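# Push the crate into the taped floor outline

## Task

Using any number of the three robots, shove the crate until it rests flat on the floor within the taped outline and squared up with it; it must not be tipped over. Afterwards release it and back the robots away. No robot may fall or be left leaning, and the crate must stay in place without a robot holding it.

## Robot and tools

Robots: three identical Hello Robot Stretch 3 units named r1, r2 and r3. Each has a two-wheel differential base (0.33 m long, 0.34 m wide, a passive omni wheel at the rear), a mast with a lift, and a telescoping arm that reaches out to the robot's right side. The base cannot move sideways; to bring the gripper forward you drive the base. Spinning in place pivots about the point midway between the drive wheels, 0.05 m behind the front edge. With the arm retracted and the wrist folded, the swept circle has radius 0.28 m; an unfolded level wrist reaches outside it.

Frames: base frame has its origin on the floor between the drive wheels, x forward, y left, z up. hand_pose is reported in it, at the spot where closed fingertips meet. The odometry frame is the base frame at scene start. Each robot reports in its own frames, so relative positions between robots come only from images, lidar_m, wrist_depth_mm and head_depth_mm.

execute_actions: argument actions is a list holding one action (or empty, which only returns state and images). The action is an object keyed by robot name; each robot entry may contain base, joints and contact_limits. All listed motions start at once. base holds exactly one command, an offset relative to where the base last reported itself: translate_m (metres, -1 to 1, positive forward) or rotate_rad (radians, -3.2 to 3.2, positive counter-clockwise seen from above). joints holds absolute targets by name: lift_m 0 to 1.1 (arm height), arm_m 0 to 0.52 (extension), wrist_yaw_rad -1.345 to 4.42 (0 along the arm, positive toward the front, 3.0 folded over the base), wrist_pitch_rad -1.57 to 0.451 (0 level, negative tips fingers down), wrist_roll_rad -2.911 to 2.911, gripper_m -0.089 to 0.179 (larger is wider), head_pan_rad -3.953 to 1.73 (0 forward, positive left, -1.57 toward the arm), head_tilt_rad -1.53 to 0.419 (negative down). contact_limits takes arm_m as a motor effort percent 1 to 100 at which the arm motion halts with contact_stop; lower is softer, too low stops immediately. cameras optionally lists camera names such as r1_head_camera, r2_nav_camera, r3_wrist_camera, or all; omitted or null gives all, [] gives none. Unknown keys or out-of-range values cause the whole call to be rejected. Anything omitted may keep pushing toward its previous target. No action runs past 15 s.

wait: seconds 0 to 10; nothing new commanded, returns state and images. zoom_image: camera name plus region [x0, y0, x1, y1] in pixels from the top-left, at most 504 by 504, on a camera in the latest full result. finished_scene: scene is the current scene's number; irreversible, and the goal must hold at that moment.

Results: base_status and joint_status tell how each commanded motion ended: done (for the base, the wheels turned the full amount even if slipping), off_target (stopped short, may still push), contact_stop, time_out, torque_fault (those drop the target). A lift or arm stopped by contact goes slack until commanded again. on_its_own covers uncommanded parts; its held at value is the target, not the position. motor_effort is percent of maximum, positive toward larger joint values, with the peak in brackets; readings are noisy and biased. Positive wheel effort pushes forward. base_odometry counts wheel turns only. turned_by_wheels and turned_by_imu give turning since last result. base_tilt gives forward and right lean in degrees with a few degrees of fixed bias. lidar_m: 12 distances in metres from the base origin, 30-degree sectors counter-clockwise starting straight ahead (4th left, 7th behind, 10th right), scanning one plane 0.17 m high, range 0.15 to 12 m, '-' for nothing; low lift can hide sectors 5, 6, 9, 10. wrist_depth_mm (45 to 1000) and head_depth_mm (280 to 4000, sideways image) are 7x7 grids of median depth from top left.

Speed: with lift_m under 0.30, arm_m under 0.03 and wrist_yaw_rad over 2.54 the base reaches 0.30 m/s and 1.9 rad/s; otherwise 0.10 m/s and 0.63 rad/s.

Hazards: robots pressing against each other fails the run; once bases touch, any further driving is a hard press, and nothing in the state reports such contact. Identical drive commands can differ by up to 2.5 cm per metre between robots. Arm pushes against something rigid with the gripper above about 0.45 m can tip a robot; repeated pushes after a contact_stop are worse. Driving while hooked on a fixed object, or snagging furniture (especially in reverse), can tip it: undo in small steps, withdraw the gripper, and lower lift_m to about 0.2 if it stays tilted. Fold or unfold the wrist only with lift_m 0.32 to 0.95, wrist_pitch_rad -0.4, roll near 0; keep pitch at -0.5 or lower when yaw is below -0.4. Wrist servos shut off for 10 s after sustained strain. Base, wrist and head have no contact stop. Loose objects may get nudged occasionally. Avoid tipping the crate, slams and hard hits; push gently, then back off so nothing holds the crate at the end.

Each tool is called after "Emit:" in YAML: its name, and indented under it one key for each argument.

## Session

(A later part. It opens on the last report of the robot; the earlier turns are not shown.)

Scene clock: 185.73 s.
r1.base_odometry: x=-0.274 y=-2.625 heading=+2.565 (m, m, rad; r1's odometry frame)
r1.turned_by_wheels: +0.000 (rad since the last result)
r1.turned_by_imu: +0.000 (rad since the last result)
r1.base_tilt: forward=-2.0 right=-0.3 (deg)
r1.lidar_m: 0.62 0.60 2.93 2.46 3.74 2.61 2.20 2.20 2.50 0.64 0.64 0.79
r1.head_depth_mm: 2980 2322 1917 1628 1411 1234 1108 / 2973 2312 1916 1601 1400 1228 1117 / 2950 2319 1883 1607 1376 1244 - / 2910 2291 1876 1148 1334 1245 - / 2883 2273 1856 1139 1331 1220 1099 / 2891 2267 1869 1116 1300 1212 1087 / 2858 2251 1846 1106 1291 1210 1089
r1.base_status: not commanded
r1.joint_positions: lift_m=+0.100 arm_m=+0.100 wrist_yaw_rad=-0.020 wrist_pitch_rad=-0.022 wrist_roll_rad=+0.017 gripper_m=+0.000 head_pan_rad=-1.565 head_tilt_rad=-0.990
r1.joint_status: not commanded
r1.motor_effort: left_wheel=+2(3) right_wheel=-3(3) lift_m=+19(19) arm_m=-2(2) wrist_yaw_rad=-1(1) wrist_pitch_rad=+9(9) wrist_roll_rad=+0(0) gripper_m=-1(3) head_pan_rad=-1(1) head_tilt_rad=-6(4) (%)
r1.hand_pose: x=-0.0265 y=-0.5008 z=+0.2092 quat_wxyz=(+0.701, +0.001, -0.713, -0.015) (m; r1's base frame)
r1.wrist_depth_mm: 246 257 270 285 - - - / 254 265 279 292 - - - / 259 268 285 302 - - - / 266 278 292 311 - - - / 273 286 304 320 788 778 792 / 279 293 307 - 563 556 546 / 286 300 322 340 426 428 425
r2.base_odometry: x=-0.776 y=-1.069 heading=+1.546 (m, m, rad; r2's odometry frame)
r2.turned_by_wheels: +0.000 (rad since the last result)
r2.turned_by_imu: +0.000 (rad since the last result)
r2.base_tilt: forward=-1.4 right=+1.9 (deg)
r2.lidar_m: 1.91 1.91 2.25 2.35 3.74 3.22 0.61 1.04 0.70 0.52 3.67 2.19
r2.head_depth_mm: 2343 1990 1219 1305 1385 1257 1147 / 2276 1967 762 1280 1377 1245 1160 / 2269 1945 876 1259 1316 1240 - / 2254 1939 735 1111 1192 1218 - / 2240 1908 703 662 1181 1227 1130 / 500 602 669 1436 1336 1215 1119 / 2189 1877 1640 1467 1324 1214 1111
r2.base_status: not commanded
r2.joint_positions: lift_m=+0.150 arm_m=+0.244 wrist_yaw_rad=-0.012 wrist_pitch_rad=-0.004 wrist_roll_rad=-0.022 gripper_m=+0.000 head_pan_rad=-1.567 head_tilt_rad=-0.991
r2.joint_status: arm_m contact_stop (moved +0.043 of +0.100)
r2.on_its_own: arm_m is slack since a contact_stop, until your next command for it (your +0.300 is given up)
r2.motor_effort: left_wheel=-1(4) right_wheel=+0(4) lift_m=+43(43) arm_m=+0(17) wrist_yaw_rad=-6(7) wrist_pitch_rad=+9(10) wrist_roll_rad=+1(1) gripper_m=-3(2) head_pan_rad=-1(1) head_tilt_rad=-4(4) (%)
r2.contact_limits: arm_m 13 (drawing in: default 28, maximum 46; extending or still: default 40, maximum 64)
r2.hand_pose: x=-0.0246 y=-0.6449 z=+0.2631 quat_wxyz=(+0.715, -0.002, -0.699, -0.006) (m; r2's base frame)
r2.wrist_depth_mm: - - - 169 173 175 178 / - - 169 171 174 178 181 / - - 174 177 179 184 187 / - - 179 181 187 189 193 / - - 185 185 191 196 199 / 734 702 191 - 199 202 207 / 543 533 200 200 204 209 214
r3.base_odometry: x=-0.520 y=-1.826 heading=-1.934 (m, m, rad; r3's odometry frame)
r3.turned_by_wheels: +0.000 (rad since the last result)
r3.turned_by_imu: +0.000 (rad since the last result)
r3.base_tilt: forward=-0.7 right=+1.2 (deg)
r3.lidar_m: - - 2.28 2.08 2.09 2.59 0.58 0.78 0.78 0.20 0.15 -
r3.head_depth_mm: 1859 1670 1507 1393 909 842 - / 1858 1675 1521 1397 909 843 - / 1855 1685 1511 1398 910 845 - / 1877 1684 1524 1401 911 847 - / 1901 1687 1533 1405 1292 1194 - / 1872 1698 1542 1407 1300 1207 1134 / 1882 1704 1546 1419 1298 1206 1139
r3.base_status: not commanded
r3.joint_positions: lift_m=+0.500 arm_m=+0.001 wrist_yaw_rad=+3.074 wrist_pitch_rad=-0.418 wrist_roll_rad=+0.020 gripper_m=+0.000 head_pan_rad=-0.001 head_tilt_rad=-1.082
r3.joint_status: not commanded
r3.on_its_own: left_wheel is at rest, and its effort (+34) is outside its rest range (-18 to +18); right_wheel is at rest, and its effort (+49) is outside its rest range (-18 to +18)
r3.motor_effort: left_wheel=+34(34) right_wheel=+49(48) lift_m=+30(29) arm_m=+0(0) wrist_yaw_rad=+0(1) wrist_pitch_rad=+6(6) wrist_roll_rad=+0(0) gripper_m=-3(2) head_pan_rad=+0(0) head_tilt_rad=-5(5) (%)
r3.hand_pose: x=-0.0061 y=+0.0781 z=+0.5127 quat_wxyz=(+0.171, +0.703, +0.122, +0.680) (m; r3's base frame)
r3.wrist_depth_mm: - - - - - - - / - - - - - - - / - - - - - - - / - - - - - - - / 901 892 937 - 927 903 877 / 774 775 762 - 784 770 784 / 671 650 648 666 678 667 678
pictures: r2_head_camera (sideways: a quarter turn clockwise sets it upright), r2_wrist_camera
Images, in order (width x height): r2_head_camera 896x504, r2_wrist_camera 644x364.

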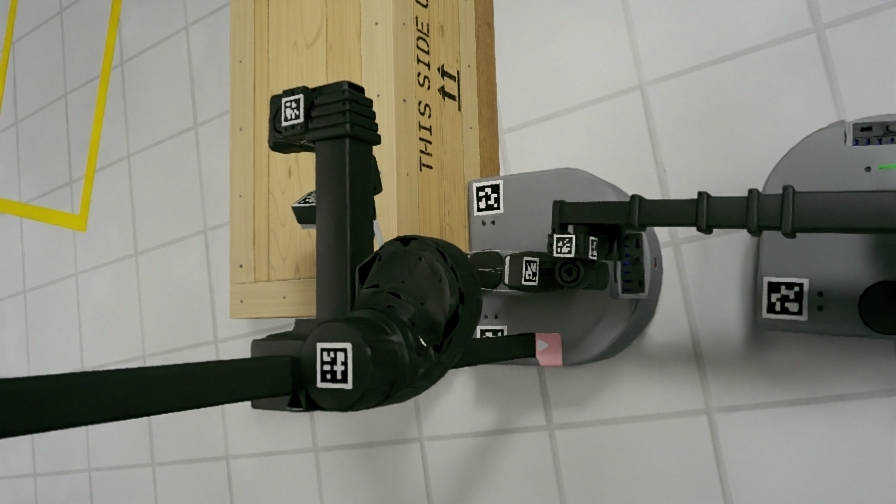

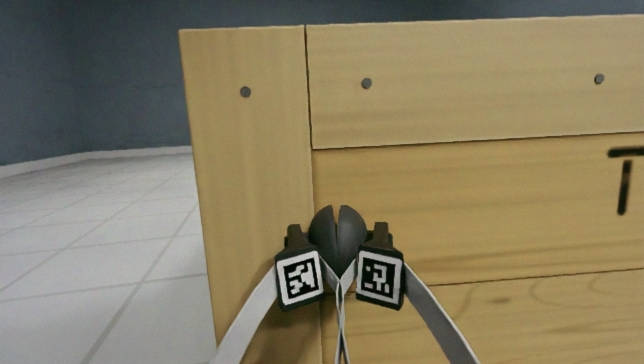

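Emit:
execute_actions:
  actions:
    - {"r2":{"joints":{"arm_m":0.40},"contact_limits":{"arm_m":100}},"r3":{"base":{"translate_m":0.17}}}
  cameras: []

Emit:
execute_actions:
  actions:
    - {"r2":{"joints":{"arm_m":0.3,"wrist_yaw_rad":-0.02,"wrist_pitch_rad":0.02}}}
  cameras: ["r1_head_camera","r2_head_camera","r2_wrist_camera"]

Scene clock: 191.23 s.
r1.base_odometry: x=-0.274 y=-2.625 heading=+2.565 (m, m, rad; r1's odometry frame)
r1.turned_by_wheels: +0.000 (rad since the last result)
r1.turned_by_imu: +0.001 (rad since the last result)
r1.base_tilt: forward=-1.9 right=-0.4 (deg)
r1.lidar_m: 0.62 0.60 2.92 2.47 3.72 2.60 2.20 2.20 2.50 0.64 0.64 0.79
r1.head_depth_mm: 3013 2348 1895 1608 1397 1235 1103 / 2967 2315 1895 1606 1397 1228 1116 / 2946 2294 1880 1602 1388 1253 - / 2938 2292 1865 1144 1341 1242 - / 2927 2269 1869 1133 1327 1222 1088 / 2893 2251 1867 1119 1303 1209 1090 / 2884 2256 1847 1110 1294 1216 1084
r1.base_status: not commanded
r1.joint_positions: lift_m=+0.100 arm_m=+0.100 wrist_yaw_rad=-0.020 wrist_pitch_rad=-0.022 wrist_roll_rad=+0.017 gripper_m=+0.000 head_pan_rad=-1.565 head_tilt_rad=-0.990
r1.joint_status: not commanded
r1.motor_effort: left_wheel=+2(1) right_wheel=-3(3) lift_m=+19(19) arm_m=-2(2) wrist_yaw_rad=+0(0) wrist_pitch_rad=+9(9) wrist_roll_rad=+0(0) gripper_m=-3(3) head_pan_rad=-2(1) head_tilt_rad=-3(4) (%)
r1.hand_pose: x=-0.0265 y=-0.5008 z=+0.2092 quat_wxyz=(+0.701, +0.001, -0.713, -0.015) (m; r1's base frame)
r1.wrist_depth_mm: 247 257 269 284 - - - / 252 262 278 292 - - - / 258 272 287 302 - - - / 267 279 293 310 - - - / 274 286 301 321 785 782 790 / 278 293 306 - 549 556 545 / 283 301 321 340 431 424 424
r2.base_odometry: x=-0.776 y=-1.069 heading=+1.546 (m, m, rad; r2's odometry frame)
r2.turned_by_wheels: +0.000 (rad since the last result)
r2.turned_by_imu: -0.011 (rad since the last result)
r2.base_tilt: forward=-1.1 right=+1.8 (deg)
r2.lidar_m: 1.91 1.91 2.24 2.36 3.76 3.24 0.61 1.05 0.71 0.53 3.73 2.19
r2.head_depth_mm: 2341 1995 1221 1319 1389 1261 1152 / 2310 1962 765 1289 1376 1255 1156 / 2272 1951 861 1259 1315 1242 - / 2259 1937 830 1152 1209 1233 - / 2228 1899 704 665 1184 1228 1125 / 505 624 659 1441 1318 1221 1114 / 2182 1890 1648 1473 1332 1219 1109
r2.base_status: not commanded
r2.joint_positions: lift_m=+0.150 arm_m=+0.247 wrist_yaw_rad=+0.019 wrist_pitch_rad=-0.004 wrist_roll_rad=-0.022 gripper_m=+0.000 head_pan_rad=-1.568 head_tilt_rad=-0.992
r2.joint_status: arm_m contact_stop (moved +0.004 of +0.156)
r2.on_its_own: wrist_yaw_rad is held at +0.019, not at your -0.020, by its stall guard, which is not easing now; arm_m is slack since a contact_stop, until your next command for it (your +0.400 is given up)
r2.motor_effort: left_wheel=+1(37) right_wheel=-1(21) lift_m=+43(43) arm_m=+1(72) wrist_yaw_rad=+0(20) wrist_pitch_rad=+9(24) wrist_roll_rad=+1(1) gripper_m=-1(6) head_pan_rad=-2(2) head_tilt_rad=-4(3) (%)
r2.contact_limits: arm_m 64 (drawing in: default 28, maximum 46; extending or still: default 40, maximum 64)
r2.hand_pose: x=-0.0165 y=-0.6484 z=+0.2632 quat_wxyz=(+0.715, +0.008, -0.699, +0.005) (m; r2's base frame)
r2.wrist_depth_mm: - - - 171 171 174 174 / - - 171 173 174 177 177 / - - 176 178 180 181 184 / - - 182 184 186 188 189 / - - 187 187 192 194 196 / 738 735 195 - 198 200 203 / 551 535 203 203 204 205 210
r3.base_odometry: x=-0.580 y=-1.985 heading=-1.933 (m, m, rad; r3's odometry frame)
r3.turned_by_wheels: +0.001 (rad since the last result)
r3.turned_by_imu: -0.009 (rad since the last result)
r3.base_tilt: forward=-0.8 right=+1.3 (deg)
r3.lidar_m: - - 2.29 2.09 2.10 2.59 0.58 0.78 0.78 0.20 0.15 -
r3.head_depth_mm: 1839 1663 1522 1398 908 838 - / 1867 1677 1532 1396 905 844 - / 1868 1679 1521 1391 908 844 - / 1866 1676 1529 1401 909 848 - / 1878 1686 1527 1403 1304 1196 - / 1891 1690 1540 1408 1297 1206 1142 / 1898 1697 1554 1413 1309 1209 1138
r3.base_status: translate_m off_target (by the wheels' count: +0.1697 of +0.1700)
r3.joint_positions: lift_m=+0.500 arm_m=+0.001 wrist_yaw_rad=+3.074 wrist_pitch_rad=-0.418 wrist_roll_rad=+0.020 gripper_m=+0.000 head_pan_rad=-0.001 head_tilt_rad=-1.082
r3.joint_status: not commanded
r3.on_its_own: left_wheel is at rest, and its effort (+41) is outside its rest range (-18 to +18); right_wheel is at rest, and its effort (+32) is outside its rest range (-18 to +18)
r3.motor_effort: left_wheel=+41(52) right_wheel=+32(100) lift_m=+30(30) arm_m=+0(0) wrist_yaw_rad=-1(0) wrist_pitch_rad=+6(7) wrist_roll_rad=+0(0) gripper_m=-2(3) head_pan_rad=+0(0) head_tilt_rad=-6(6) (%)
r3.hand_pose: x=-0.0061 y=+0.0781 z=+0.5126 quat_wxyz=(+0.172, +0.703, +0.122, +0.680) (m; r3's base frame)
r3.wrist_depth_mm: - - - - - - - / - - - - - - - / - - - - - - - / - - - - - - - / 900 886 907 - 920 923 892 / 779 775 770 - 776 766 755 / 671 677 657 667 683 652 671
pictures: none
No camera images: the call's "cameras" was empty. Leave "cameras" out to get every camera's image.

not run: a stop came earlier in this reply.

Emit:
execute_actions:
  actions:
    - {"r1":{"base":{"translate_m":0.23}},"r2":{"joints":{"arm_m":0.235}}}
  cameras: []

Emit:
execute_actions:
  actions:
    - {"r1":{"joints":{"arm_m":0.26},"contact_limits":{"arm_m":13}},"r2":{"joints":{"arm_m":0.3},"contact_limits":{"arm_m":13}}}
  cameras: ["r1_head_camera","r2_wrist_camera"]

Scene clock: 197.40 s.
r1.base_odometry: x=-0.467 y=-2.499 heading=+2.565 (m, m, rad; r1's odometry frame)
r1.turned_by_wheels: +0.000 (rad since the last result)
r1.turned_by_imu: +0.002 (rad since the last result)
r1.base_tilt: forward=-2.0 right=-0.4 (deg)
r1.lidar_m: 0.40 0.40 2.68 2.45 3.79 2.87 2.43 2.42 0.66 0.61 0.61 0.66
r1.head_depth_mm: 2999 2337 1914 1628 1391 1236 1106 / 3020 2325 1904 1194 1361 1229 1118 / 2938 2292 1887 1149 1336 1250 - / 2913 2278 1891 1122 1316 1242 - / 2938 2275 1876 1112 1305 1212 1089 / 2892 2270 1871 1108 1186 1158 1086 / 2841 2241 1855 789 1136 1072 1085
r1.base_status: done
r1.joint_positions: lift_m=+0.100 arm_m=+0.100 wrist_yaw_rad=-0.020 wrist_pitch_rad=-0.022 wrist_roll_rad=+0.017 gripper_m=+0.000 head_pan_rad=-1.565 head_tilt_rad=-0.990
r1.joint_status: not commanded
r1.motor_effort: left_wheel=+3(6) right_wheel=-3(4) lift_m=+18(19) arm_m=-2(2) wrist_yaw_rad=-1(0) wrist_pitch_rad=+9(9) wrist_roll_rad=+0(0) gripper_m=-2(2) head_pan_rad=-1(2) head_tilt_rad=-3(5) (%)
r1.hand_pose: x=-0.0265 y=-0.5008 z=+0.2092 quat_wxyz=(+0.701, +0.001, -0.713, -0.015) (m; r1's base frame)
r1.wrist_depth_mm: 219 229 238 252 266 283 299 / 226 233 244 261 276 291 312 / 229 242 253 268 283 302 323 / 235 245 261 275 291 315 332 / 242 252 266 284 301 324 661 / 248 259 270 - 316 337 513 / 254 269 283 300 322 350 404
r2.base_odometry: x=-0.776 y=-1.069 heading=+1.546 (m, m, rad; r2's odometry frame)
r2.turned_by_wheels: +0.000 (rad since the last result)
r2.turned_by_imu: -0.001 (rad since the last result)
r2.base_tilt: forward=-1.3 right=+1.9 (deg)
r2.lidar_m: 1.91 1.92 2.23 2.35 3.77 3.23 0.39 0.39 0.71 0.53 3.76 2.19
r2.head_depth_mm: 2339 1990 1216 1261 1362 1104 1016 / 2308 1964 760 1299 1374 1252 1162 / 2284 1926 863 1270 1312 1243 - / 2251 1928 828 1156 1215 1226 - / 2242 1908 707 664 1179 1228 1129 / 505 621 661 1430 1317 1213 1116 / 2171 1867 1645 1470 1326 1208 1108
r2.base_status: not commanded
r2.joint_positions: lift_m=+0.150 arm_m=+0.235 wrist_yaw_rad=+0.019 wrist_pitch_rad=-0.004 wrist_roll_rad=-0.022 gripper_m=+0.000 head_pan_rad=-1.568 head_tilt_rad=-0.992
r2.joint_status: all done
r2.on_its_own: wrist_yaw_rad is held at +0.019, not at your -0.020, by its stall guard, which is not easing now
r2.motor_effort: left_wheel=+1(1) right_wheel=-1(1) lift_m=+43(43) arm_m=-4(3) wrist_yaw_rad=+0(1) wrist_pitch_rad=+9(9) wrist_roll_rad=+1(1) gripper_m=-2(2) head_pan_rad=-1(2) head_tilt_rad=-3(3) (%)
r2.hand_pose: x=-0.0165 y=-0.6364 z=+0.2632 quat_wxyz=(+0.715, +0.008, -0.699, +0.005) (m; r2's base frame)
r2.wrist_depth_mm: - - - - - 185 187 / - - 183 184 185 188 189 / - - 189 189 192 194 197 / - - 195 196 198 201 203 / - - 200 199 204 208 209 / 745 709 208 - 212 214 216 / 543 533 484 215 219 221 223
r3.base_odometry: x=-0.580 y=-1.985 heading=-1.933 (m, m, rad; r3's odometry frame)
r3.turned_by_wheels: +0.000 (rad since the last result)
r3.turned_by_imu: +0.000 (rad since the last result)
r3.base_tilt: forward=-0.7 right=+1.2 (deg)
r3.lidar_m: - - 2.29 2.08 2.10 2.58 0.58 0.61 2.90 0.20 0.15 -
r3.head_depth_mm: 1877 1674 1507 1394 908 845 - / 1852 1681 1521 1391 911 846 - / 1853 1677 1519 1400 907 848 - / 1884 1687 1529 1407 916 849 - / 1913 1690 1538 1403 1293 1192 - / 1878 1703 1547 1412 1291 1208 1134 / 1879 1693 1554 1409 1304 1211 1143
r3.base_status: not commanded
r3.joint_positions: lift_m=+0.500 arm_m=+0.001 wrist_yaw_rad=+3.074 wrist_pitch_rad=-0.418 wrist_roll_rad=+0.020 gripper_m=+0.000 head_pan_rad=-0.001 head_tilt_rad=-1.082
r3.joint_status: not commanded
r3.on_its_own: left_wheel is at rest, and its effort (+41) is outside its rest range (-18 to +18); right_wheel is at rest, and its effort (+32) is outside its rest range (-18 to +18)
r3.motor_effort: left_wheel=+41(41) right_wheel=+32(32) lift_m=+30(29) arm_m=+0(0) wrist_yaw_rad=+0(0) wrist_pitch_rad=+6(6) wrist_roll_rad=+0(0) gripper_m=-3(3) head_pan_rad=+0(0) head_tilt_rad=-5(6) (%)
r3.hand_pose: x=-0.0061 y=+0.0781 z=+0.5126 quat_wxyz=(+0.172, +0.703, +0.122, +0.680) (m; r3's base frame)
r3.wrist_depth_mm: - - - - - - - / - - - - - - - / - - - - - - - / - - - - - - - / 892 906 902 - 913 935 936 / 772 759 773 - 762 767 778 / 671 656 659 665 673 662 673
pictures: none
No camera images: the call's "cameras" was empty. Leave "cameras" out to get every camera's image.

Scene clock: 199.23 s.
r1.base_odometry: x=-0.467 y=-2.499 heading=+2.565 (m, m, rad; r1's odometry frame)
r1.turned_by_wheels: +0.000 (rad since the last result)
r1.turned_by_imu: +0.001 (rad since the last result)
r1.base_tilt: forward=-2.0 right=-0.4 (deg)
r1.lidar_m: 0.40 0.40 2.67 2.45 3.78 2.86 2.42 2.42 0.66 0.61 0.61 0.66
r1.head_depth_mm: 3034 2317 1893 1611 1397 1241 1111 / 2950 2325 1914 1190 1373 1229 1116 / 2976 2311 1915 1150 1334 1233 - / 2909 2315 1869 1120 1315 1202 - / 2922 2283 1865 1113 1300 1219 1093 / 2878 2265 1868 1114 1178 1154 1091 / 2916 2258 1855 794 1131 1069 1085
r1.base_status: not commanded
r1.joint_positions: lift_m=+0.100 arm_m=+0.193 wrist_yaw_rad=-0.013 wrist_pitch_rad=-0.023 wrist_roll_rad=+0.017 gripper_m=+0.000 head_pan_rad=-1.565 head_tilt_rad=-0.990
r1.joint_status: arm_m contact_stop (moved +0.093 of +0.160)
r1.on_its_own: arm_m is slack since a contact_stop, until your next command for it (your +0.260 is given up)
r1.motor_effort: left_wheel=+4(3) right_wheel=-4(10) lift_m=+19(19) arm_m=+1(12) wrist_yaw_rad=-8(12) wrist_pitch_rad=+9(10) wrist_roll_rad=+0(0) gripper_m=-2(2) head_pan_rad=-2(2) head_tilt_rad=-3(4) (%)
r1.contact_limits: arm_m 13 (drawing in: default 24, maximum 39; extending or still: default 34, maximum 55)
r1.hand_pose: x=-0.0248 y=-0.5934 z=+0.2089 quat_wxyz=(+0.701, +0.004, -0.713, -0.013) (m; r1's base frame)
r1.wrist_depth_mm: 143 149 157 165 173 183 196 / 148 154 161 169 180 190 203 / 151 158 166 176 185 197 209 / 156 162 170 180 193 204 218 / 160 166 175 184 198 211 225 / 163 171 179 - 206 219 234 / 169 177 187 197 212 225 242
r2.base_odometry: x=-0.776 y=-1.069 heading=+1.546 (m, m, rad; r2's odometry frame)
r2.turned_by_wheels: +0.000 (rad since the last result)
r2.turned_by_imu: +0.000 (rad since the last result)
r2.base_tilt: forward=-1.2 right=+1.7 (deg)
r2.lidar_m: 1.91 1.91 2.23 2.35 3.74 3.23 0.39 0.39 0.71 0.53 3.76 2.20
r2.head_depth_mm: 2363 2001 1218 1256 1337 1114 1015 / 2301 1965 761 1288 1375 1248 1152 / 2269 1943 865 1265 1317 1242 - / 2271 1911 834 1149 1206 1225 - / 2221 1915 707 666 1179 1227 1132 / 505 623 662 1433 1320 1223 1119 / 2183 1882 1649 1458 1324 1205 1107
r2.base_status: not commanded
r2.joint_positions: lift_m=+0.150 arm_m=+0.248 wrist_yaw_rad=+0.023 wrist_pitch_rad=-0.004 wrist_roll_rad=-0.022 gripper_m=+0.000 head_pan_rad=-1.568 head_tilt_rad=-0.992
r2.joint_status: arm_m contact_stop (moved +0.013 of +0.065)
r2.on_its_own: wrist_yaw_rad is held at +0.019, not at your -0.020, by its stall guard, which is not easing now; arm_m is slack since a contact_stop, until your next command for it (your +0.300 is given up)
r2.motor_effort: left_wheel=+0(2) right_wheel=+0(2) lift_m=+43(43) arm_m=+0(17) wrist_yaw_rad=-3(4) wrist_pitch_rad=+9(9) wrist_roll_rad=+1(1) gripper_m=-2(2) head_pan_rad=-1(2) head_tilt_rad=-3(3) (%)
r2.contact_limits: arm_m 13 (drawing in: default 28, maximum 46; extending or still: default 40, maximum 64)
r2.hand_pose: x=-0.0157 y=-0.6493 z=+0.2631 quat_wxyz=(+0.715, +0.010, -0.699, +0.006) (m; r2's base frame)
r2.wrist_depth_mm: - - - 170 171 172 172 / - - 170 172 174 175 176 / - - 175 177 178 180 181 / - - 181 182 185 186 188 / - - 187 187 191 192 194 / 739 731 193 - 197 199 202 / 543 535 201 201 203 206 207
r3.base_odometry: x=-0.580 y=-1.985 heading=-1.933 (m, m, rad; r3's odometry frame)
r3.turned_by_wheels: +0.000 (rad since the last result)
r3.turned_by_imu: +0.000 (rad since the last result)
r3.base_tilt: forward=-0.7 right=+1.3 (deg)
r3.lidar_m: - - 2.29 2.08 2.10 2.58 0.58 0.61 2.90 0.20 0.15 -
r3.head_depth_mm: 1859 1671 1517 1390 905 841 - / 1857 1677 1533 1403 908 843 - / 1862 1682 1522 1398 906 845 - / 1869 1684 1523 1399 912 848 - / 1879 1686 1542 1408 1304 1191 - / 1873 1697 1535 1411 1294 1207 1137 / 1898 1691 1537 1419 1301 1211 1139
r3.base_status: not commanded
r3.joint_positions: lift_m=+0.500 arm_m=+0.001 wrist_yaw_rad=+3.074 wrist_pitch_rad=-0.418 wrist_roll_rad=+0.020 gripper_m=+0.000 head_pan_rad=-0.001 head_tilt_rad=-1.082
r3.joint_status: not commanded
r3.on_its_own: left_wheel is at rest, and its effort (+41) is outside its rest range (-18 to +18); right_wheel is at rest, and its effort (+32) is outside its rest range (-18 to +18)
r3.motor_effort: left_wheel=+41(41) right_wheel=+32(32) lift_m=+30(30) arm_m=+0(0) wrist_yaw_rad=+0(0) wrist_pitch_rad=+6(6) wrist_roll_rad=+0(0) gripper_m=-3(3) head_pan_rad=+0(1) head_tilt_rad=-6(6) (%)
r3.hand_pose: x=-0.0061 y=+0.0781 z=+0.5126 quat_wxyz=(+0.172, +0.703, +0.122, +0.680) (m; r3's base frame)
r3.wrist_depth_mm: - - - - - - - / - - - - - - - / - - - - - - - / - - - - - - - / 903 920 920 - 900 912 918 / 771 762 762 - 777 769 771 / 664 647 656 659 678 674 660
pictures: r1_head_camera (sideways: a quarter turn clockwise sets it upright), r2_wrist_camera
Images, in order (width x height): r1_head_camera 896x504, r2_wrist_camera 644x364.

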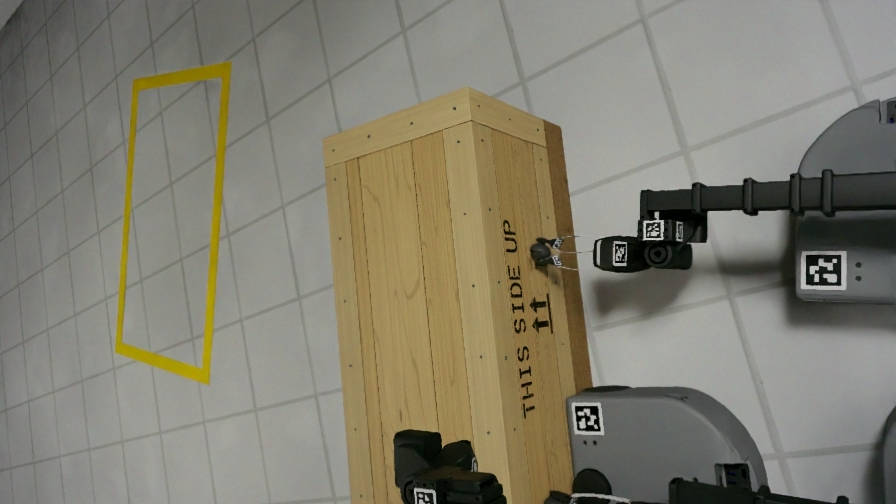

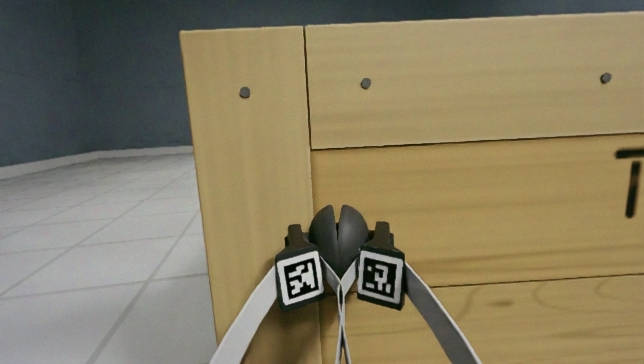

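Emit:
execute_actions:
  actions:
    - {"r1":{"joints":{"arm_m":0.24},"contact_limits":{"arm_m":100}},"r2":{"joints":{"arm_m":0.40},"contact_limits":{"arm_m":100}},"r3":{"base":{"translate_m":0.17}}}
  cameras: []

Emit:
execute_actions:
  actions:
    - {"r1":{"joints":{"arm_m":0.18}},"r2":{"joints":{"arm_m":0.3,"wrist_yaw_rad":-0.02,"wrist_pitch_rad":0.02}}}
  cameras: ["r1_head_camera","r2_head_camera","r2_wrist_camera"]

Scene clock: 204.83 s.
r1.base_odometry: x=-0.467 y=-2.499 heading=+2.565 (m, m, rad; r1's odometry frame)
r1.turned_by_wheels: +0.000 (rad since the last result)
r1.turned_by_imu: -0.003 (rad since the last result)
r1.base_tilt: forward=-2.0 right=-0.4 (deg)
r1.lidar_m: 0.28 0.39 2.67 2.46 3.80 2.87 2.42 2.42 0.65 0.64 0.67 0.77
r1.head_depth_mm: 2980 2352 1913 1619 1401 1229 1104 / 2985 2324 1901 1515 1369 1241 1118 / 2998 2305 1886 1149 1334 1226 - / 2952 2271 1887 1143 1326 1200 - / 2902 2261 1307 1141 1330 1216 1090 / 2879 2239 1305 1141 1262 1210 1087 / 2865 2257 1288 1108 1151 1123 1054
r1.base_status: not commanded
r1.joint_positions: lift_m=+0.100 arm_m=+0.202 wrist_yaw_rad=-0.019 wrist_pitch_rad=-0.021 wrist_roll_rad=+0.017 gripper_m=+0.000 head_pan_rad=-1.566 head_tilt_rad=-0.992
r1.joint_status: arm_m contact_stop (moved +0.009 of +0.047)
r1.on_its_own: arm_m is slack since a contact_stop, until your next command for it (your +0.240 is given up)
r1.motor_effort: left_wheel=+2(11) right_wheel=-1(25) lift_m=+19(19) arm_m=+1(56) wrist_yaw_rad=-2(22) wrist_pitch_rad=+8(16) wrist_roll_rad=+0(0) gripper_m=-3(8) head_pan_rad=-1(1) head_tilt_rad=-3(4) (%)
r1.contact_limits: arm_m 55 (drawing in: default 24, maximum 39; extending or still: default 34, maximum 55)
r1.hand_pose: x=-0.0263 y=-0.6021 z=+0.2093 quat_wxyz=(+0.701, +0.001, -0.713, -0.015) (m; r1's base frame)
r1.wrist_depth_mm: 173 175 174 174 175 176 175 / 180 180 180 181 181 182 181 / 184 186 187 186 186 188 187 / 191 192 191 191 191 192 192 / 195 196 198 196 198 199 198 / 203 204 204 - 205 205 206 / 208 208 209 210 210 211 211
r2.base_odometry: x=-0.776 y=-1.069 heading=+1.546 (m, m, rad; r2's odometry frame)
r2.turned_by_wheels: +0.000 (rad since the last result)
r2.turned_by_imu: -0.051 (rad since the last result)
r2.base_tilt: forward=-2.2 right=+0.2 (deg)
r2.lidar_m: 1.92 1.92 2.19 2.34 3.74 3.30 0.39 0.38 0.66 0.68 0.68 2.27
r2.head_depth_mm: 2449 2031 1248 1338 1348 1099 1004 / 2404 2033 1240 1419 1389 1258 1139 / 2414 2022 1213 1441 1385 1247 - / 2376 2003 1201 1347 1306 1252 - / 2381 1978 830 1334 1277 1243 1135 / 2327 800 755 1450 1335 1226 1123 / 690 1879 1642 1504 1349 1228 1116
r2.base_status: not commanded
r2.joint_positions: lift_m=+0.150 arm_m=+0.396 wrist_yaw_rad=+0.227 wrist_pitch_rad=-0.095 wrist_roll_rad=-0.030 gripper_m=+0.000 head_pan_rad=-1.568 head_tilt_rad=-0.992
r2.joint_status: arm_m off_target (ended at +0.396, target +0.400)
r2.on_its_own: wrist_yaw_rad is held at +0.108, not at your -0.020, by its stall guard, which is still easing; arm_m is at rest, and its effort (+56) is outside its rest range (-14 to +14); wrist_pitch_rad is at rest, and its effort (+44) is outside its rest range (-20 to +32)
r2.motor_effort: left_wheel=+6(13) right_wheel=+1(4) lift_m=+43(43) arm_m=+56(62) wrist_yaw_rad=-97(96) wrist_pitch_rad=+44(96) wrist_roll_rad=+5(5) gripper_m=-17(18) head_pan_rad=-1(1) head_tilt_rad=-3(3) (%)
r2.contact_limits: arm_m 64 (drawing in: default 28, maximum 46; extending or still: default 40, maximum 64)
r2.hand_pose: x=+0.0354 y=-0.7873 z=+0.2401 quat_wxyz=(+0.716, +0.113, -0.687, +0.048) (m; r2's base frame)
r2.wrist_depth_mm: - - - 155 138 127 118 / - - 173 156 143 132 122 / - - 180 163 149 136 126 / - - 190 171 155 142 131 / - 935 203 175 162 148 135 / 694 665 218 - 168 154 141 / 526 513 220 198 174 160 146
r3.base_odometry: x=-0.640 y=-2.143 heading=-1.933 (m, m, rad; r3's odometry frame)
r3.turned_by_wheels: +0.000 (rad since the last result)
r3.turned_by_imu: -0.203 (rad since the last result)
r3.base_tilt: forward=-0.7 right=+1.2 (deg)
r3.lidar_m: - - 2.60 2.13 2.11 2.32 0.57 0.58 3.22 0.20 0.15 -
r3.head_depth_mm: 1859 1672 1522 1395 908 841 - / 1867 1686 1518 1398 910 845 - / 1860 1674 1528 1399 909 846 - / 1877 1677 1531 1404 910 848 - / 1878 1687 1527 1405 944 861 - / 1886 1695 1533 1411 1306 1210 1132 / 1898 1707 1554 1412 1306 1214 1138
r3.base_status: translate_m off_target (by the wheels' count: +0.1697 of +0.1700)
r3.joint_positions: lift_m=+0.500 arm_m=+0.001 wrist_yaw_rad=+3.074 wrist_pitch_rad=-0.418 wrist_roll_rad=+0.020 gripper_m=+0.000 head_pan_rad=-0.001 head_tilt_rad=-1.082
r3.joint_status: not commanded
r3.on_its_own: left_wheel is at rest, and its effort (+43) is outside its rest range (-18 to +18); right_wheel is at rest, and its effort (+53) is outside its rest range (-18 to +18)
r3.motor_effort: left_wheel=+43(49) right_wheel=+53(78) lift_m=+30(30) arm_m=+0(0) wrist_yaw_rad=-1(1) wrist_pitch_rad=+6(6) wrist_roll_rad=+0(0) gripper_m=-3(3) head_pan_rad=+0(0) head_tilt_rad=-5(6) (%)
r3.hand_pose: x=-0.0061 y=+0.0781 z=+0.5126 quat_wxyz=(+0.172, +0.703, +0.122, +0.680) (m; r3's base frame)
r3.wrist_depth_mm: - - - - - - - / - - - - - - - / - - - - - - - / - - - - - - - / 911 928 909 - 927 914 916 / 754 761 766 - 782 787 788 / 671 670 651 670 280 267 266
pictures: none
No camera images: the call's "cameras" was empty. Leave "cameras" out to get every camera's image.

not run: a stop came earlier in this reply.

Emit:
execute_actions:
  actions:
    - {"r1":{"joints":{"arm_m":0.15}},"r2":{"joints":{"arm_m":0.3,"wrist_yaw_rad":-0.02,"wrist_pitch_rad":0.02}}}
  cameras: ["r1_head_camera","r2_head_camera","r3_nav_camera"]

Scene clock: 208.10 s.
r1.base_odometry: x=-0.467 y=-2.499 heading=+2.565 (m, m, rad; r1's odometry frame)
r1.turned_by_wheels: +0.000 (rad since the last result)
r1.turned_by_imu: +0.001 (rad since the last result)
r1.base_tilt: forward=-1.9 right=-0.5 (deg)
r1.lidar_m: 0.39 0.38 2.66 2.45 3.79 2.86 2.43 2.42 0.65 0.64 0.67 0.77
r1.head_depth_mm: 2966 2338 1935 1613 1395 1241 1111 / 2981 2350 1913 1507 1364 1228 1116 / 2968 2297 1880 1147 1329 1223 - / 2873 2298 1885 1145 1337 1189 - / 2919 2276 1314 1141 1337 1216 1093 / 2859 2263 1302 1147 1267 1210 1086 / 2873 2263 1299 1103 1171 910 1039
r1.base_status: not commanded
r1.joint_positions: lift_m=+0.100 arm_m=+0.150 wrist_yaw_rad=-0.019 wrist_pitch_rad=-0.021 wrist_roll_rad=+0.017 gripper_m=+0.000 head_pan_rad=-1.566 head_tilt_rad=-0.992
r1.joint_status: all done
r1.motor_effort: left_wheel=+1(1) right_wheel=-1(1) lift_m=+19(18) arm_m=-2(2) wrist_yaw_rad=-2(0) wrist_pitch_rad=+8(8) wrist_roll_rad=+0(0) gripper_m=-3(2) head_pan_rad=-1(1) head_tilt_rad=-3(3) (%)
r1.hand_pose: x=-0.0263 y=-0.5509 z=+0.2093 quat_wxyz=(+0.701, +0.001, -0.713, -0.015) (m; r1's base frame)
r1.wrist_depth_mm: 220 221 222 222 223 223 224 / 228 228 230 231 229 230 231 / 234 234 235 236 236 237 237 / 241 242 243 244 245 244 243 / 250 250 251 249 252 251 253 / 255 257 257 - 260 258 261 / 265 267 268 267 267 268 268
r2.base_odometry: x=-0.776 y=-1.069 heading=+1.546 (m, m, rad; r2's odometry frame)
r2.turned_by_wheels: +0.000 (rad since the last result)
r2.turned_by_imu: -0.044 (rad since the last result)
r2.base_tilt: forward=-1.2 right=+1.8 (deg)
r2.lidar_m: 1.93 1.92 2.14 2.34 2.51 3.39 0.44 0.37 0.80 0.70 0.67 2.34
r2.head_depth_mm: 2343 1980 1223 1366 1171 1097 1008 / 2299 1976 1226 1444 1364 1228 1137 / 2277 1957 1203 1443 1374 1237 - / 2260 1354 1166 1320 1309 1237 - / 2232 1334 1167 1298 1247 1222 1131 / 2205 1871 727 1274 1290 1217 1118 / 658 708 732 1464 1326 1204 1108
r2.base_status: not commanded
r2.joint_positions: lift_m=+0.150 arm_m=+0.300 wrist_yaw_rad=-0.018 wrist_pitch_rad=-0.002 wrist_roll_rad=-0.025 gripper_m=+0.000 head_pan_rad=-1.568 head_tilt_rad=-0.991
r2.joint_status: all done
r2.motor_effort: left_wheel=+0(35) right_wheel=+0(33) lift_m=+43(43) arm_m=-4(35) wrist_yaw_rad=-1(96) wrist_pitch_rad=+9(7) wrist_roll_rad=+2(3) gripper_m=-2(18) head_pan_rad=-1(1) head_tilt_rad=-4(3) (%)
r2.hand_pose: x=-0.0261 y=-0.7014 z=+0.2636 quat_wxyz=(+0.716, -0.005, -0.698, -0.008) (m; r2's base frame)
r2.wrist_depth_mm: - - - - - - - / - 237 234 231 229 225 224 / - 244 241 238 236 233 231 / - 253 249 246 244 241 237 / - 260 257 252 251 249 245 / 743 269 266 - 258 256 253 / 544 275 245 269 264 265 262
r3.base_odometry: x=-0.640 y=-2.143 heading=-1.933 (m, m, rad; r3's odometry frame)
r3.turned_by_wheels: +0.000 (rad since the last result)
r3.turned_by_imu: +0.000 (rad since the last result)
r3.base_tilt: forward=-0.8 right=+1.3 (deg)
r3.lidar_m: - - 2.60 2.12 2.12 2.32 0.70 0.71 3.22 0.20 0.15 -
r3.head_depth_mm: 1856 1662 1516 1390 906 841 - / 1868 1669 1522 1396 908 843 - / 1855 1665 1535 1398 909 848 - / 1872 1668 1532 1402 913 847 - / 1872 1689 1526 1402 944 863 - / 1885 1698 1526 1407 1299 1211 1139 / 1892 1699 1547 1407 1299 1208 1138
r3.base_status: not commanded
r3.joint_positions: lift_m=+0.500 arm_m=+0.001 wrist_yaw_rad=+3.074 wrist_pitch_rad=-0.418 wrist_roll_rad=+0.020 gripper_m=+0.000 head_pan_rad=-0.001 head_tilt_rad=-1.082
r3.joint_status: not commanded
r3.on_its_own: left_wheel is at rest, and its effort (+43) is outside its rest range (-18 to +18); right_wheel is at rest, and its effort (+53) is outside its rest range (-18 to +18)
r3.motor_effort: left_wheel=+43(43) right_wheel=+53(53) lift_m=+30(30) arm_m=+0(0) wrist_yaw_rad=-1(0) wrist_pitch_rad=+6(6) wrist_roll_rad=+0(0) gripper_m=-3(3) head_pan_rad=+0(0) head_tilt_rad=-6(5) (%)
r3.hand_pose: x=-0.0061 y=+0.0781 z=+0.5126 quat_wxyz=(+0.172, +0.703, +0.122, +0.680) (m; r3's base frame)
r3.wrist_depth_mm: - - - - - - - / - - - - - - - / - - - - - - - / - - - - - - - / 901 897 897 - 917 903 906 / 773 787 778 - 768 767 779 / 672 671 653 652 282 266 266
pictures: r1_head_camera (sideways: a quarter turn clockwise sets it upright), r2_head_camera (sideways: a quarter turn clockwise sets it upright), r3_nav_camera (sideways: a quarter turn counterclockwise sets it upright)
Images, in order (width x height): r1_head_camera 896x504, r2_head_camera 896x504, r3_nav_camera 672x504.

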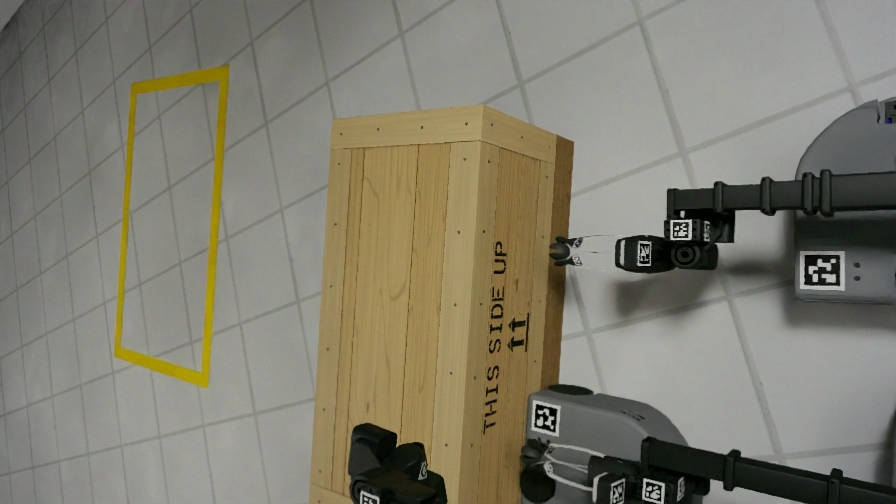

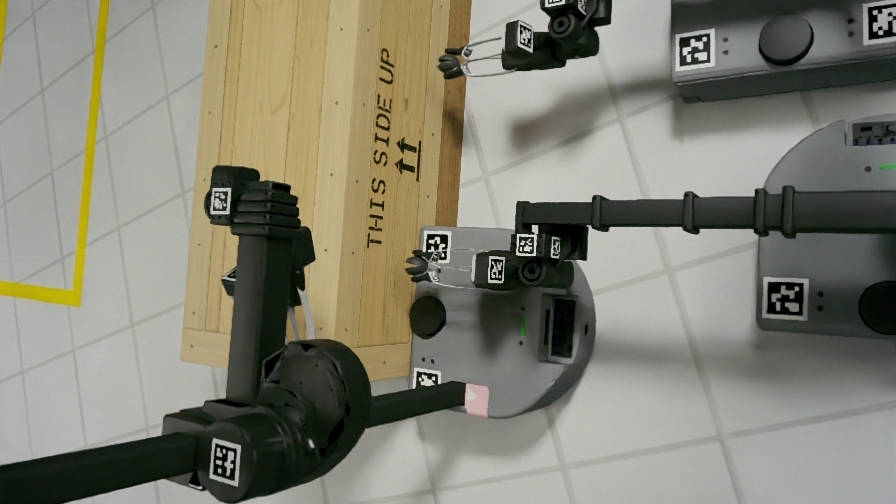

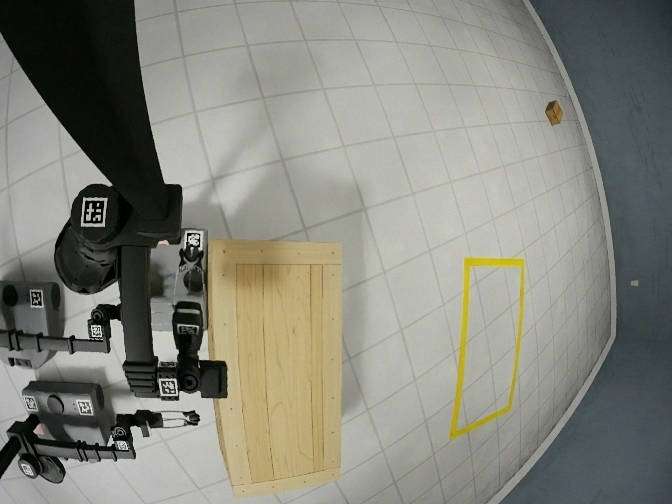

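Emit:
execute_actions:
  actions:
    - {"r1":{"joints":{"arm_m":0.26},"contact_limits":{"arm_m":13}},"r2":{"joints":{"arm_m":0.42},"contact_limits":{"arm_m":13}}}
  cameras: []

Scene clock: 213.80 s.
r1.base_odometry: x=-0.467 y=-2.499 heading=+2.565 (m, m, rad; r1's odometry frame)
r1.turned_by_wheels: +0.000 (rad since the last result)
r1.turned_by_imu: +0.001 (rad since the last result)
r1.base_tilt: forward=-2.0 right=-0.3 (deg)
r1.lidar_m: 0.39 0.38 2.67 2.46 3.80 2.87 2.43 2.42 0.65 0.64 0.67 0.77
r1.head_depth_mm: 2987 2345 1897 1610 1396 1230 1104 / 3020 2312 1895 1503 1379 1233 1115 / 2927 2308 1873 1148 1342 1234 - / 2936 2278 1872 1139 1342 1199 - / 2981 2261 1312 1139 1325 1211 1091 / 2882 2232 1305 1143 1273 1208 1089 / 2868 2234 1302 1108 1092 974 1042
r1.base_status: not commanded
r1.joint_positions: lift_m=+0.100 arm_m=+0.214 wrist_yaw_rad=-0.023 wrist_pitch_rad=-0.022 wrist_roll_rad=+0.017 gripper_m=+0.000 head_pan_rad=-1.566 head_tilt_rad=-0.992
r1.joint_status: arm_m contact_stop (moved +0.063 of +0.110)
r1.on_its_own: arm_m is slack since a contact_stop, until your next command for it (your +0.260 is given up)
r1.motor_effort: left_wheel=+2(1) right_wheel=+0(2) lift_m=+19(19) arm_m=+1(12) wrist_yaw_rad=+3(4) wrist_pitch_rad=+9(9) wrist_roll_rad=+0(0) gripper_m=-2(3) head_pan_rad=+0(1) head_tilt_rad=-3(2) (%)
r1.contact_limits: arm_m 13 (drawing in: default 24, maximum 39; extending or still: default 34, maximum 55)
r1.hand_pose: x=-0.0272 y=-0.6141 z=+0.2091 quat_wxyz=(+0.701, +0.000, -0.713, -0.016) (m; r1's base frame)
r1.wrist_depth_mm: 162 163 164 163 163 165 165 / 167 168 169 169 169 170 171 / 172 173 174 174 174 175 176 / 178 179 179 180 179 181 182 / 183 183 184 184 185 187 186 / 189 189 191 - 192 192 192 / 195 196 197 198 197 199 199
r2.base_odometry: x=-0.776 y=-1.069 heading=+1.546 (m, m, rad; r2's odometry frame)
r2.turned_by_wheels: +0.000 (rad since the last result)
r2.turned_by_imu: -0.001 (rad since the last result)
r2.base_tilt: forward=-1.2 right=+1.9 (deg)
r2.lidar_m: 1.93 1.93 2.14 2.34 2.50 3.41 0.44 0.37 0.80 0.70 0.68 2.35
r2.head_depth_mm: 2364 1979 1225 1316 1331 1096 1006 / 2321 1987 1232 1439 1372 1233 1143 / 2253 1946 1197 1442 1362 1242 - / 2231 1358 1170 1340 1312 1239 - / 2210 1350 1169 1302 1247 1225 1122 / 2185 1854 726 1283 1300 1218 1120 / 658 711 733 1474 1333 1201 1107
r2.base_status: not commanded
r2.joint_positions: lift_m=+0.150 arm_m=+0.361 wrist_yaw_rad=-0.018 wrist_pitch_rad=-0.003 wrist_roll_rad=-0.025 gripper_m=+0.000 head_pan_rad=-1.568 head_tilt_rad=-0.991
r2.joint_status: arm_m contact_stop (moved +0.061 of +0.120)
r2.on_its_own: arm_m is slack since a contact_stop, until your next command for it (your +0.420 is given up)
r2.motor_effort: left_wheel=+0(1) right_wheel=+0(2) lift_m=+43(43) arm_m=+0(17) wrist_yaw_rad=-2(2) wrist_pitch_rad=+8(9) wrist_roll_rad=+2(2) gripper_m=-2(2) head_pan_rad=-1(1) head_tilt_rad=-4(4) (%)
r2.contact_limits: arm_m 13 (drawing in: default 28, maximum 46; extending or still: default 40, maximum 64)
r2.hand_pose: x=-0.0261 y=-0.7621 z=+0.2634 quat_wxyz=(+0.716, -0.005, -0.698, -0.008) (m; r2's base frame)
r2.wrist_depth_mm: - - - 171 167 165 163 / 178 177 175 172 171 169 167 / 184 181 180 178 176 173 171 / 190 189 185 184 181 179 178 / 196 195 191 188 186 184 183 / 202 200 197 - 192 190 189 / 211 207 206 202 200 197 194
r3.base_odometry: x=-0.640 y=-2.143 heading=-1.933 (m, m, rad; r3's odometry frame)
r3.turned_by_wheels: +0.000 (rad since the last result)
r3.turned_by_imu: +0.000 (rad since the last result)
r3.base_tilt: forward=-0.8 right=+1.2 (deg)
r3.lidar_m: - - 2.59 2.12 2.11 2.32 0.70 0.71 3.23 0.20 0.15 -
r3.head_depth_mm: 1848 1672 1523 1397 908 838 - / 1854 1668 1519 1400 906 842 - / 1853 1677 1528 1398 909 845 - / 1869 1687 1529 1407 911 849 - / 1892 1687 1536 1410 947 867 - / 1902 1676 1539 1413 1297 1210 1141 / 1896 1689 1547 1416 1304 1207 1136
r3.base_status: not commanded
r3.joint_positions: lift_m=+0.500 arm_m=+0.001 wrist_yaw_rad=+3.074 wrist_pitch_rad=-0.418 wrist_roll_rad=+0.020 gripper_m=+0.000 head_pan_rad=-0.001 head_tilt_rad=-1.082
r3.joint_status: not commanded
r3.on_its_own: left_wheel is at rest, and its effort (+43) is outside its rest range (-18 to +18); right_wheel is at rest, and its effort (+52) is outside its rest range (-18 to +18)
r3.motor_effort: left_wheel=+43(43) right_wheel=+52(52) lift_m=+30(30) arm_m=+0(0) wrist_yaw_rad=-1(1) wrist_pitch_rad=+6(6) wrist_roll_rad=+0(0) gripper_m=-3(3) head_pan_rad=+0(0) head_tilt_rad=-5(5) (%)
r3.hand_pose: x=-0.0061 y=+0.0781 z=+0.5126 quat_wxyz=(+0.172, +0.703, +0.122, +0.680) (m; r3's base frame)
r3.wrist_depth_mm: - - - - - - - / - - - - - - - / - - - - - - - / - - - - - - - / 917 937 924 - 905 898 912 / 765 758 761 - 751 763 785 / 690 674 678 674 279 264 266
pictures: none
No camera images: the call's "cameras" was empty. Leave "cameras" out to get every camera's image.

Emit:
execute_actions:
  actions:
    - {"r1":{"joints":{"arm_m":0.33},"contact_limits":{"arm_m":100}},"r2":{"joints":{"arm_m":0.48},"contact_limits":{"arm_m":100}},"r3":{"base":{"translate_m":0.14}}}
  cameras: []

Scene clock: 240.87 s.
r1.base_odometry: x=-0.467 y=-2.499 heading=+2.565 (m, m, rad; r1's odometry frame)
r1.turned_by_wheels: +0.000 (rad since the last result)
r1.turned_by_imu: -0.007 (rad since the last result)
r1.base_tilt: forward=-1.9 right=-0.5 (deg)
r1.lidar_m: 0.39 0.38 2.66 2.46 3.80 2.89 2.43 2.42 0.76 0.74 0.79 2.82
r1.head_depth_mm: 3011 2337 1904 1616 1401 1244 1105 / 2986 2308 1913 1552 1391 1230 1117 / 2903 2304 1321 1202 1417 1225 - / 2900 2284 1324 1206 1394 1219 - / 2924 2267 1313 1231 1378 1214 1089 / 2910 2242 1299 1237 1299 1219 1085 / 2876 2215 891 1203 1067 1156 1037
r1.base_status: not commanded
r1.joint_positions: lift_m=+0.100 arm_m=+0.327 wrist_yaw_rad=-0.021 wrist_pitch_rad=-0.025 wrist_roll_rad=+0.017 gripper_m=+0.000 head_pan_rad=-1.566 head_tilt_rad=-0.992
r1.joint_status: all done
r1.on_its_own: arm_m is at rest, and its effort (+35) is outside its rest range (-14 to +14)
r1.motor_effort: left_wheel=-2(3) right_wheel=+1(5) lift_m=+19(19) arm_m=+35(51) wrist_yaw_rad=+1(9) wrist_pitch_rad=+10(12) wrist_roll_rad=+0(0) gripper_m=-6(8) head_pan_rad=-1(1) head_tilt_rad=-3(4) (%)
r1.contact_limits: arm_m 55 (drawing in: default 24, maximum 39; extending or still: default 34, maximum 55)
r1.hand_pose: x=-0.0269 y=-0.7276 z=+0.2084 quat_wxyz=(+0.701, +0.001, -0.713, -0.017) (m; r1's base frame)
r1.wrist_depth_mm: 157 158 159 159 160 160 160 / 164 163 164 164 164 166 165 / 168 170 169 170 170 170 171 / 174 174 175 174 175 175 176 / 180 179 181 179 180 181 182 / 185 186 185 188 186 189 188 / 192 192 193 192 192 193 194
r2.base_odometry: x=-0.776 y=-1.069 heading=+1.546 (m, m, rad; r2's odometry frame)
r2.turned_by_wheels: +0.000 (rad since the last result)
r2.turned_by_imu: -0.010 (rad since the last result)
r2.base_tilt: forward=-1.1 right=+1.8 (deg)
r2.lidar_m: 1.94 1.93 2.13 2.35 2.43 3.43 0.44 0.37 0.92 0.78 0.79 2.36
r2.head_depth_mm: 2331 1401 1295 1213 1394 1099 1007 / 2309 1392 1286 1491 1379 1234 1139 / 2297 1318 1282 1495 1368 1244 - / 2239 978 1287 1372 1350 1236 - / 2236 850 1294 1309 1328 1228 1131 / 2179 795 1183 1317 1337 1217 1115 / 795 770 1640 1468 1322 1210 1109
r2.base_status: not commanded
r2.joint_positions: lift_m=+0.150 arm_m=+0.477 wrist_yaw_rad=-0.005 wrist_pitch_rad=-0.006 wrist_roll_rad=-0.025 gripper_m=+0.000 head_pan_rad=-1.568 head_tilt_rad=-0.991
r2.joint_status: all done
r2.on_its_own: arm_m is at rest, and its effort (+44) is outside its rest range (-14 to +14); wrist_yaw_rad is at rest, and its effort (-13) is outside its rest range (-12 to +12)
r2.motor_effort: left_wheel=+2(8) right_wheel=-3(7) lift_m=+43(43) arm_m=+44(63) wrist_yaw_rad=-13(13) wrist_pitch_rad=+10(28) wrist_roll_rad=+2(2) gripper_m=-8(7) head_pan_rad=-1(1) head_tilt_rad=-4(4) (%)
r2.contact_limits: arm_m 64 (drawing in: default 28, maximum 46; extending or still: default 40, maximum 64)
r2.hand_pose: x=-0.0227 y=-0.8780 z=+0.2628 quat_wxyz=(+0.716, +0.001, -0.698, -0.004) (m; r2's base frame)
r2.wrist_depth_mm: - - - 165 162 159 155 / 175 173 170 168 166 163 160 / 182 179 176 173 171 168 165 / 186 185 182 179 176 174 171 / 194 191 189 184 181 179 176 / 202 199 195 191 187 185 181 / 208 205 202 198 194 190 188
r3.base_odometry: x=-0.689 y=-2.274 heading=-1.932 (m, m, rad; r3's odometry frame)
r3.turned_by_wheels: +0.001 (rad since the last result)
r3.turned_by_imu: -0.007 (rad since the last result)
r3.base_tilt: forward=-0.7 right=+1.2 (deg)
r3.lidar_m: - - 2.67 2.16 2.15 2.36 0.81 0.80 3.20 0.20 0.15 -
r3.head_depth_mm: 1845 1671 1518 1403 907 840 - / 1862 1674 1520 1400 905 843 - / 1871 1678 1526 1393 909 845 - / 1862 1684 1523 1395 913 847 - / 1878 1688 1537 1413 946 866 - / 1883 1694 1532 1402 1300 1208 1138 / 1893 1700 1539 1409 1304 1206 1139
r3.base_status: translate_m off_target (by the wheels' count: +0.1397 of +0.1400)
r3.joint_positions: lift_m=+0.500 arm_m=+0.001 wrist_yaw_rad=+3.074 wrist_pitch_rad=-0.418 wrist_roll_rad=+0.020 gripper_m=+0.000 head_pan_rad=-0.001 head_tilt_rad=-1.082
r3.joint_status: not commanded
r3.on_its_own: left_wheel is at rest, and its effort (+50) is outside its rest range (-18 to +18); right_wheel is at rest, and its effort (+45) is outside its rest range (-18 to +18)
r3.motor_effort: left_wheel=+50(56) right_wheel=+45(79) lift_m=+30(29) arm_m=+1(0) wrist_yaw_rad=+0(1) wrist_pitch_rad=+6(6) wrist_roll_rad=+0(0) gripper_m=-3(3) head_pan_rad=+0(0) head_tilt_rad=-5(7) (%)
r3.hand_pose: x=-0.0061 y=+0.0781 z=+0.5126 quat_wxyz=(+0.172, +0.703, +0.122, +0.680) (m; r3's base frame)
r3.wrist_depth_mm: - - - - - - - / - - - - - - - / - - - - - - - / - - - - - - - / 902 899 919 - 895 920 948 / 758 775 773 - 780 771 768 / 671 669 654 673 277 267 265
pictures: none
No camera images: the call's "cameras" was empty. Leave "cameras" out to get every camera's image.

Emit:
execute_actions:
  actions:
    - {"r1":{"joints":{"arm_m":0.335},"contact_limits":{"arm_m":100}},"r2":{"joints":{"arm_m":0.515},"contact_limits":{"arm_m":100}},"r3":{"base":{"translate_m":0.06}}}
  cameras: []

Scene clock: 244.80 s.
r1.base_odometry: x=-0.467 y=-2.499 heading=+2.565 (m, m, rad; r1's odometry frame)
r1.turned_by_wheels: +0.000 (rad since the last result)
r1.turned_by_imu: +0.001 (rad since the last result)
r1.base_tilt: forward=-1.9 right=-0.4 (deg)
r1.lidar_m: 0.39 0.38 2.65 2.46 3.80 2.89 2.42 2.42 0.77 0.76 0.80 2.80
r1.head_depth_mm: 2980 2334 1920 1616 1399 1236 1101 / 2964 2360 1910 1549 1400 1220 1114 / 2976 2309 1324 1215 1396 1231 - / 2964 2297 1325 1232 1363 1228 - / 2937 2267 1316 1247 1366 1221 1086 / 2872 2246 1304 1258 1303 1213 1089 / 2856 2238 912 1227 1087 1152 1038
r1.base_status: not commanded
r1.joint_positions: lift_m=+0.100 arm_m=+0.334 wrist_yaw_rad=-0.017 wrist_pitch_rad=-0.022 wrist_roll_rad=+0.017 gripper_m=+0.000 head_pan_rad=-1.566 head_tilt_rad=-0.992
r1.joint_status: all done
r1.on_its_own: arm_m is at rest, and its effort (+16) is outside its rest range (-14 to +14)
r1.motor_effort: left_wheel=+0(2) right_wheel=-2(2) lift_m=+19(19) arm_m=+16(46) wrist_yaw_rad=-4(4) wrist_pitch_rad=+9(11) wrist_roll_rad=+0(0) gripper_m=-3(7) head_pan_rad=-2(1) head_tilt_rad=-3(2) (%)
r1.contact_limits: arm_m 55 (drawing in: default 24, maximum 39; extending or still: default 34, maximum 55)
r1.hand_pose: x=-0.0258 y=-0.7343 z=+0.2090 quat_wxyz=(+0.701, +0.002, -0.713, -0.014) (m; r1's base frame)
r1.wrist_depth_mm: 163 163 163 162 163 163 161 / 169 170 168 168 168 168 167 / 174 174 174 173 173 173 173 / 179 178 179 179 177 177 177 / 186 185 184 183 184 184 184 / 191 190 189 - 190 190 189 / 197 197 197 196 196 194 196
r2.base_odometry: x=-0.776 y=-1.069 heading=+1.546 (m, m, rad; r2's odometry frame)
r2.turned_by_wheels: +0.000 (rad since the last result)
r2.turned_by_imu: +0.001 (rad since the last result)
r2.base_tilt: forward=-1.2 right=+1.8 (deg)
r2.lidar_m: 1.94 1.92 2.13 2.35 2.44 3.44 0.44 0.37 0.93 0.80 0.81 2.35
r2.head_depth_mm: 2341 1409 1297 1223 1381 1097 1006 / 2311 1386 1291 1494 1370 1227 1142 / 2254 1322 1307 1510 1369 1243 - / 2241 993 1317 1330 1345 1236 - / 2249 872 1325 1320 1329 1222 1130 / 2199 792 1282 1337 1333 1219 1112 / 817 780 1642 1470 1322 1206 1104
r2.base_status: not commanded
r2.joint_positions: lift_m=+0.150 arm_m=+0.487 wrist_yaw_rad=-0.001 wrist_pitch_rad=-0.001 wrist_roll_rad=-0.025 gripper_m=+0.000 head_pan_rad=-1.568 head_tilt_rad=-0.992
r2.joint_status: arm_m contact_stop (moved +0.010 of +0.038)
r2.on_its_own: arm_m is slack since a contact_stop, until your next command for it (your +0.515 is given up); wrist_yaw_rad is at rest, and its effort (-16) is outside its rest range (-12 to +12)
r2.motor_effort: left_wheel=+9(17) right_wheel=-8(17) lift_m=+43(43) arm_m=+1(66) wrist_yaw_rad=-16(17) wrist_pitch_rad=+8(21) wrist_roll_rad=+2(2) gripper_m=-3(8) head_pan_rad=-1(2) head_tilt_rad=-3(3) (%)
r2.contact_limits: arm_m 64 (drawing in: default 28, maximum 46; extending or still: default 40, maximum 64)
r2.hand_pose: x=-0.0217 y=-0.8883 z=+0.2639 quat_wxyz=(+0.716, +0.000, -0.698, -0.001) (m; r2's base frame)
r2.wrist_depth_mm: - - - 172 166 162 159 / 183 180 176 172 169 166 164 / 189 185 181 178 175 171 167 / 195 192 187 184 179 176 173 / 201 199 194 - 186 182 179 / 209 205 201 196 191 188 185 / 218 212 208 203 199 193 189
r3.base_odometry: x=-0.710 y=-2.330 heading=-1.932 (m, m, rad; r3's odometry frame)
r3.turned_by_wheels: +0.000 (rad since the last result)
r3.turned_by_imu: -0.013 (rad since the last result)
r3.base_tilt: forward=-0.7 right=+1.2 (deg)
r3.lidar_m: - - 2.69 2.17 2.15 2.34 0.83 0.81 3.22 0.20 0.15 -
r3.head_depth_mm: 1853 1671 1518 1395 908 841 - / 1852 1672 1520 1394 909 845 - / 1877 1689 1525 1396 910 843 - / 1873 1690 1529 1404 911 846 - / 1857 1697 1529 1412 935 854 - / 1892 1686 1540 1410 1298 1205 1143 / 1881 1694 1528 1410 1297 1209 1137
r3.base_status: translate_m off_target (by the wheels' count: +0.0597 of +0.0600)
r3.joint_positions: lift_m=+0.500 arm_m=+0.001 wrist_yaw_rad=+3.074 wrist_pitch_rad=-0.418 wrist_roll_rad=+0.020 gripper_m=+0.000 head_pan_rad=-0.001 head_tilt_rad=-1.082
r3.joint_status: not commanded
r3.on_its_own: left_wheel is at rest, and its effort (+43) is outside its rest range (-18 to +18); right_wheel is at rest, and its effort (+45) is outside its rest range (-18 to +18)
r3.motor_effort: left_wheel=+43(53) right_wheel=+45(83) lift_m=+30(30) arm_m=+0(0) wrist_yaw_rad=-1(1) wrist_pitch_rad=+6(6) wrist_roll_rad=+0(0) gripper_m=-3(3) head_pan_rad=+0(0) head_tilt_rad=-6(5) (%)
r3.hand_pose: x=-0.0061 y=+0.0781 z=+0.5126 quat_wxyz=(+0.172, +0.703, +0.122, +0.680) (m; r3's base frame)
r3.wrist_depth_mm: - - - - - - - / - - - - - - - / - - - - - - - / - - - - - - - / 908 908 935 - 934 914 923 / 758 769 777 - 763 764 791 / 670 678 662 672 280 266 266
pictures: none
No camera images: the call's "cameras" was empty. Leave "cameras" out to get every camera's image.


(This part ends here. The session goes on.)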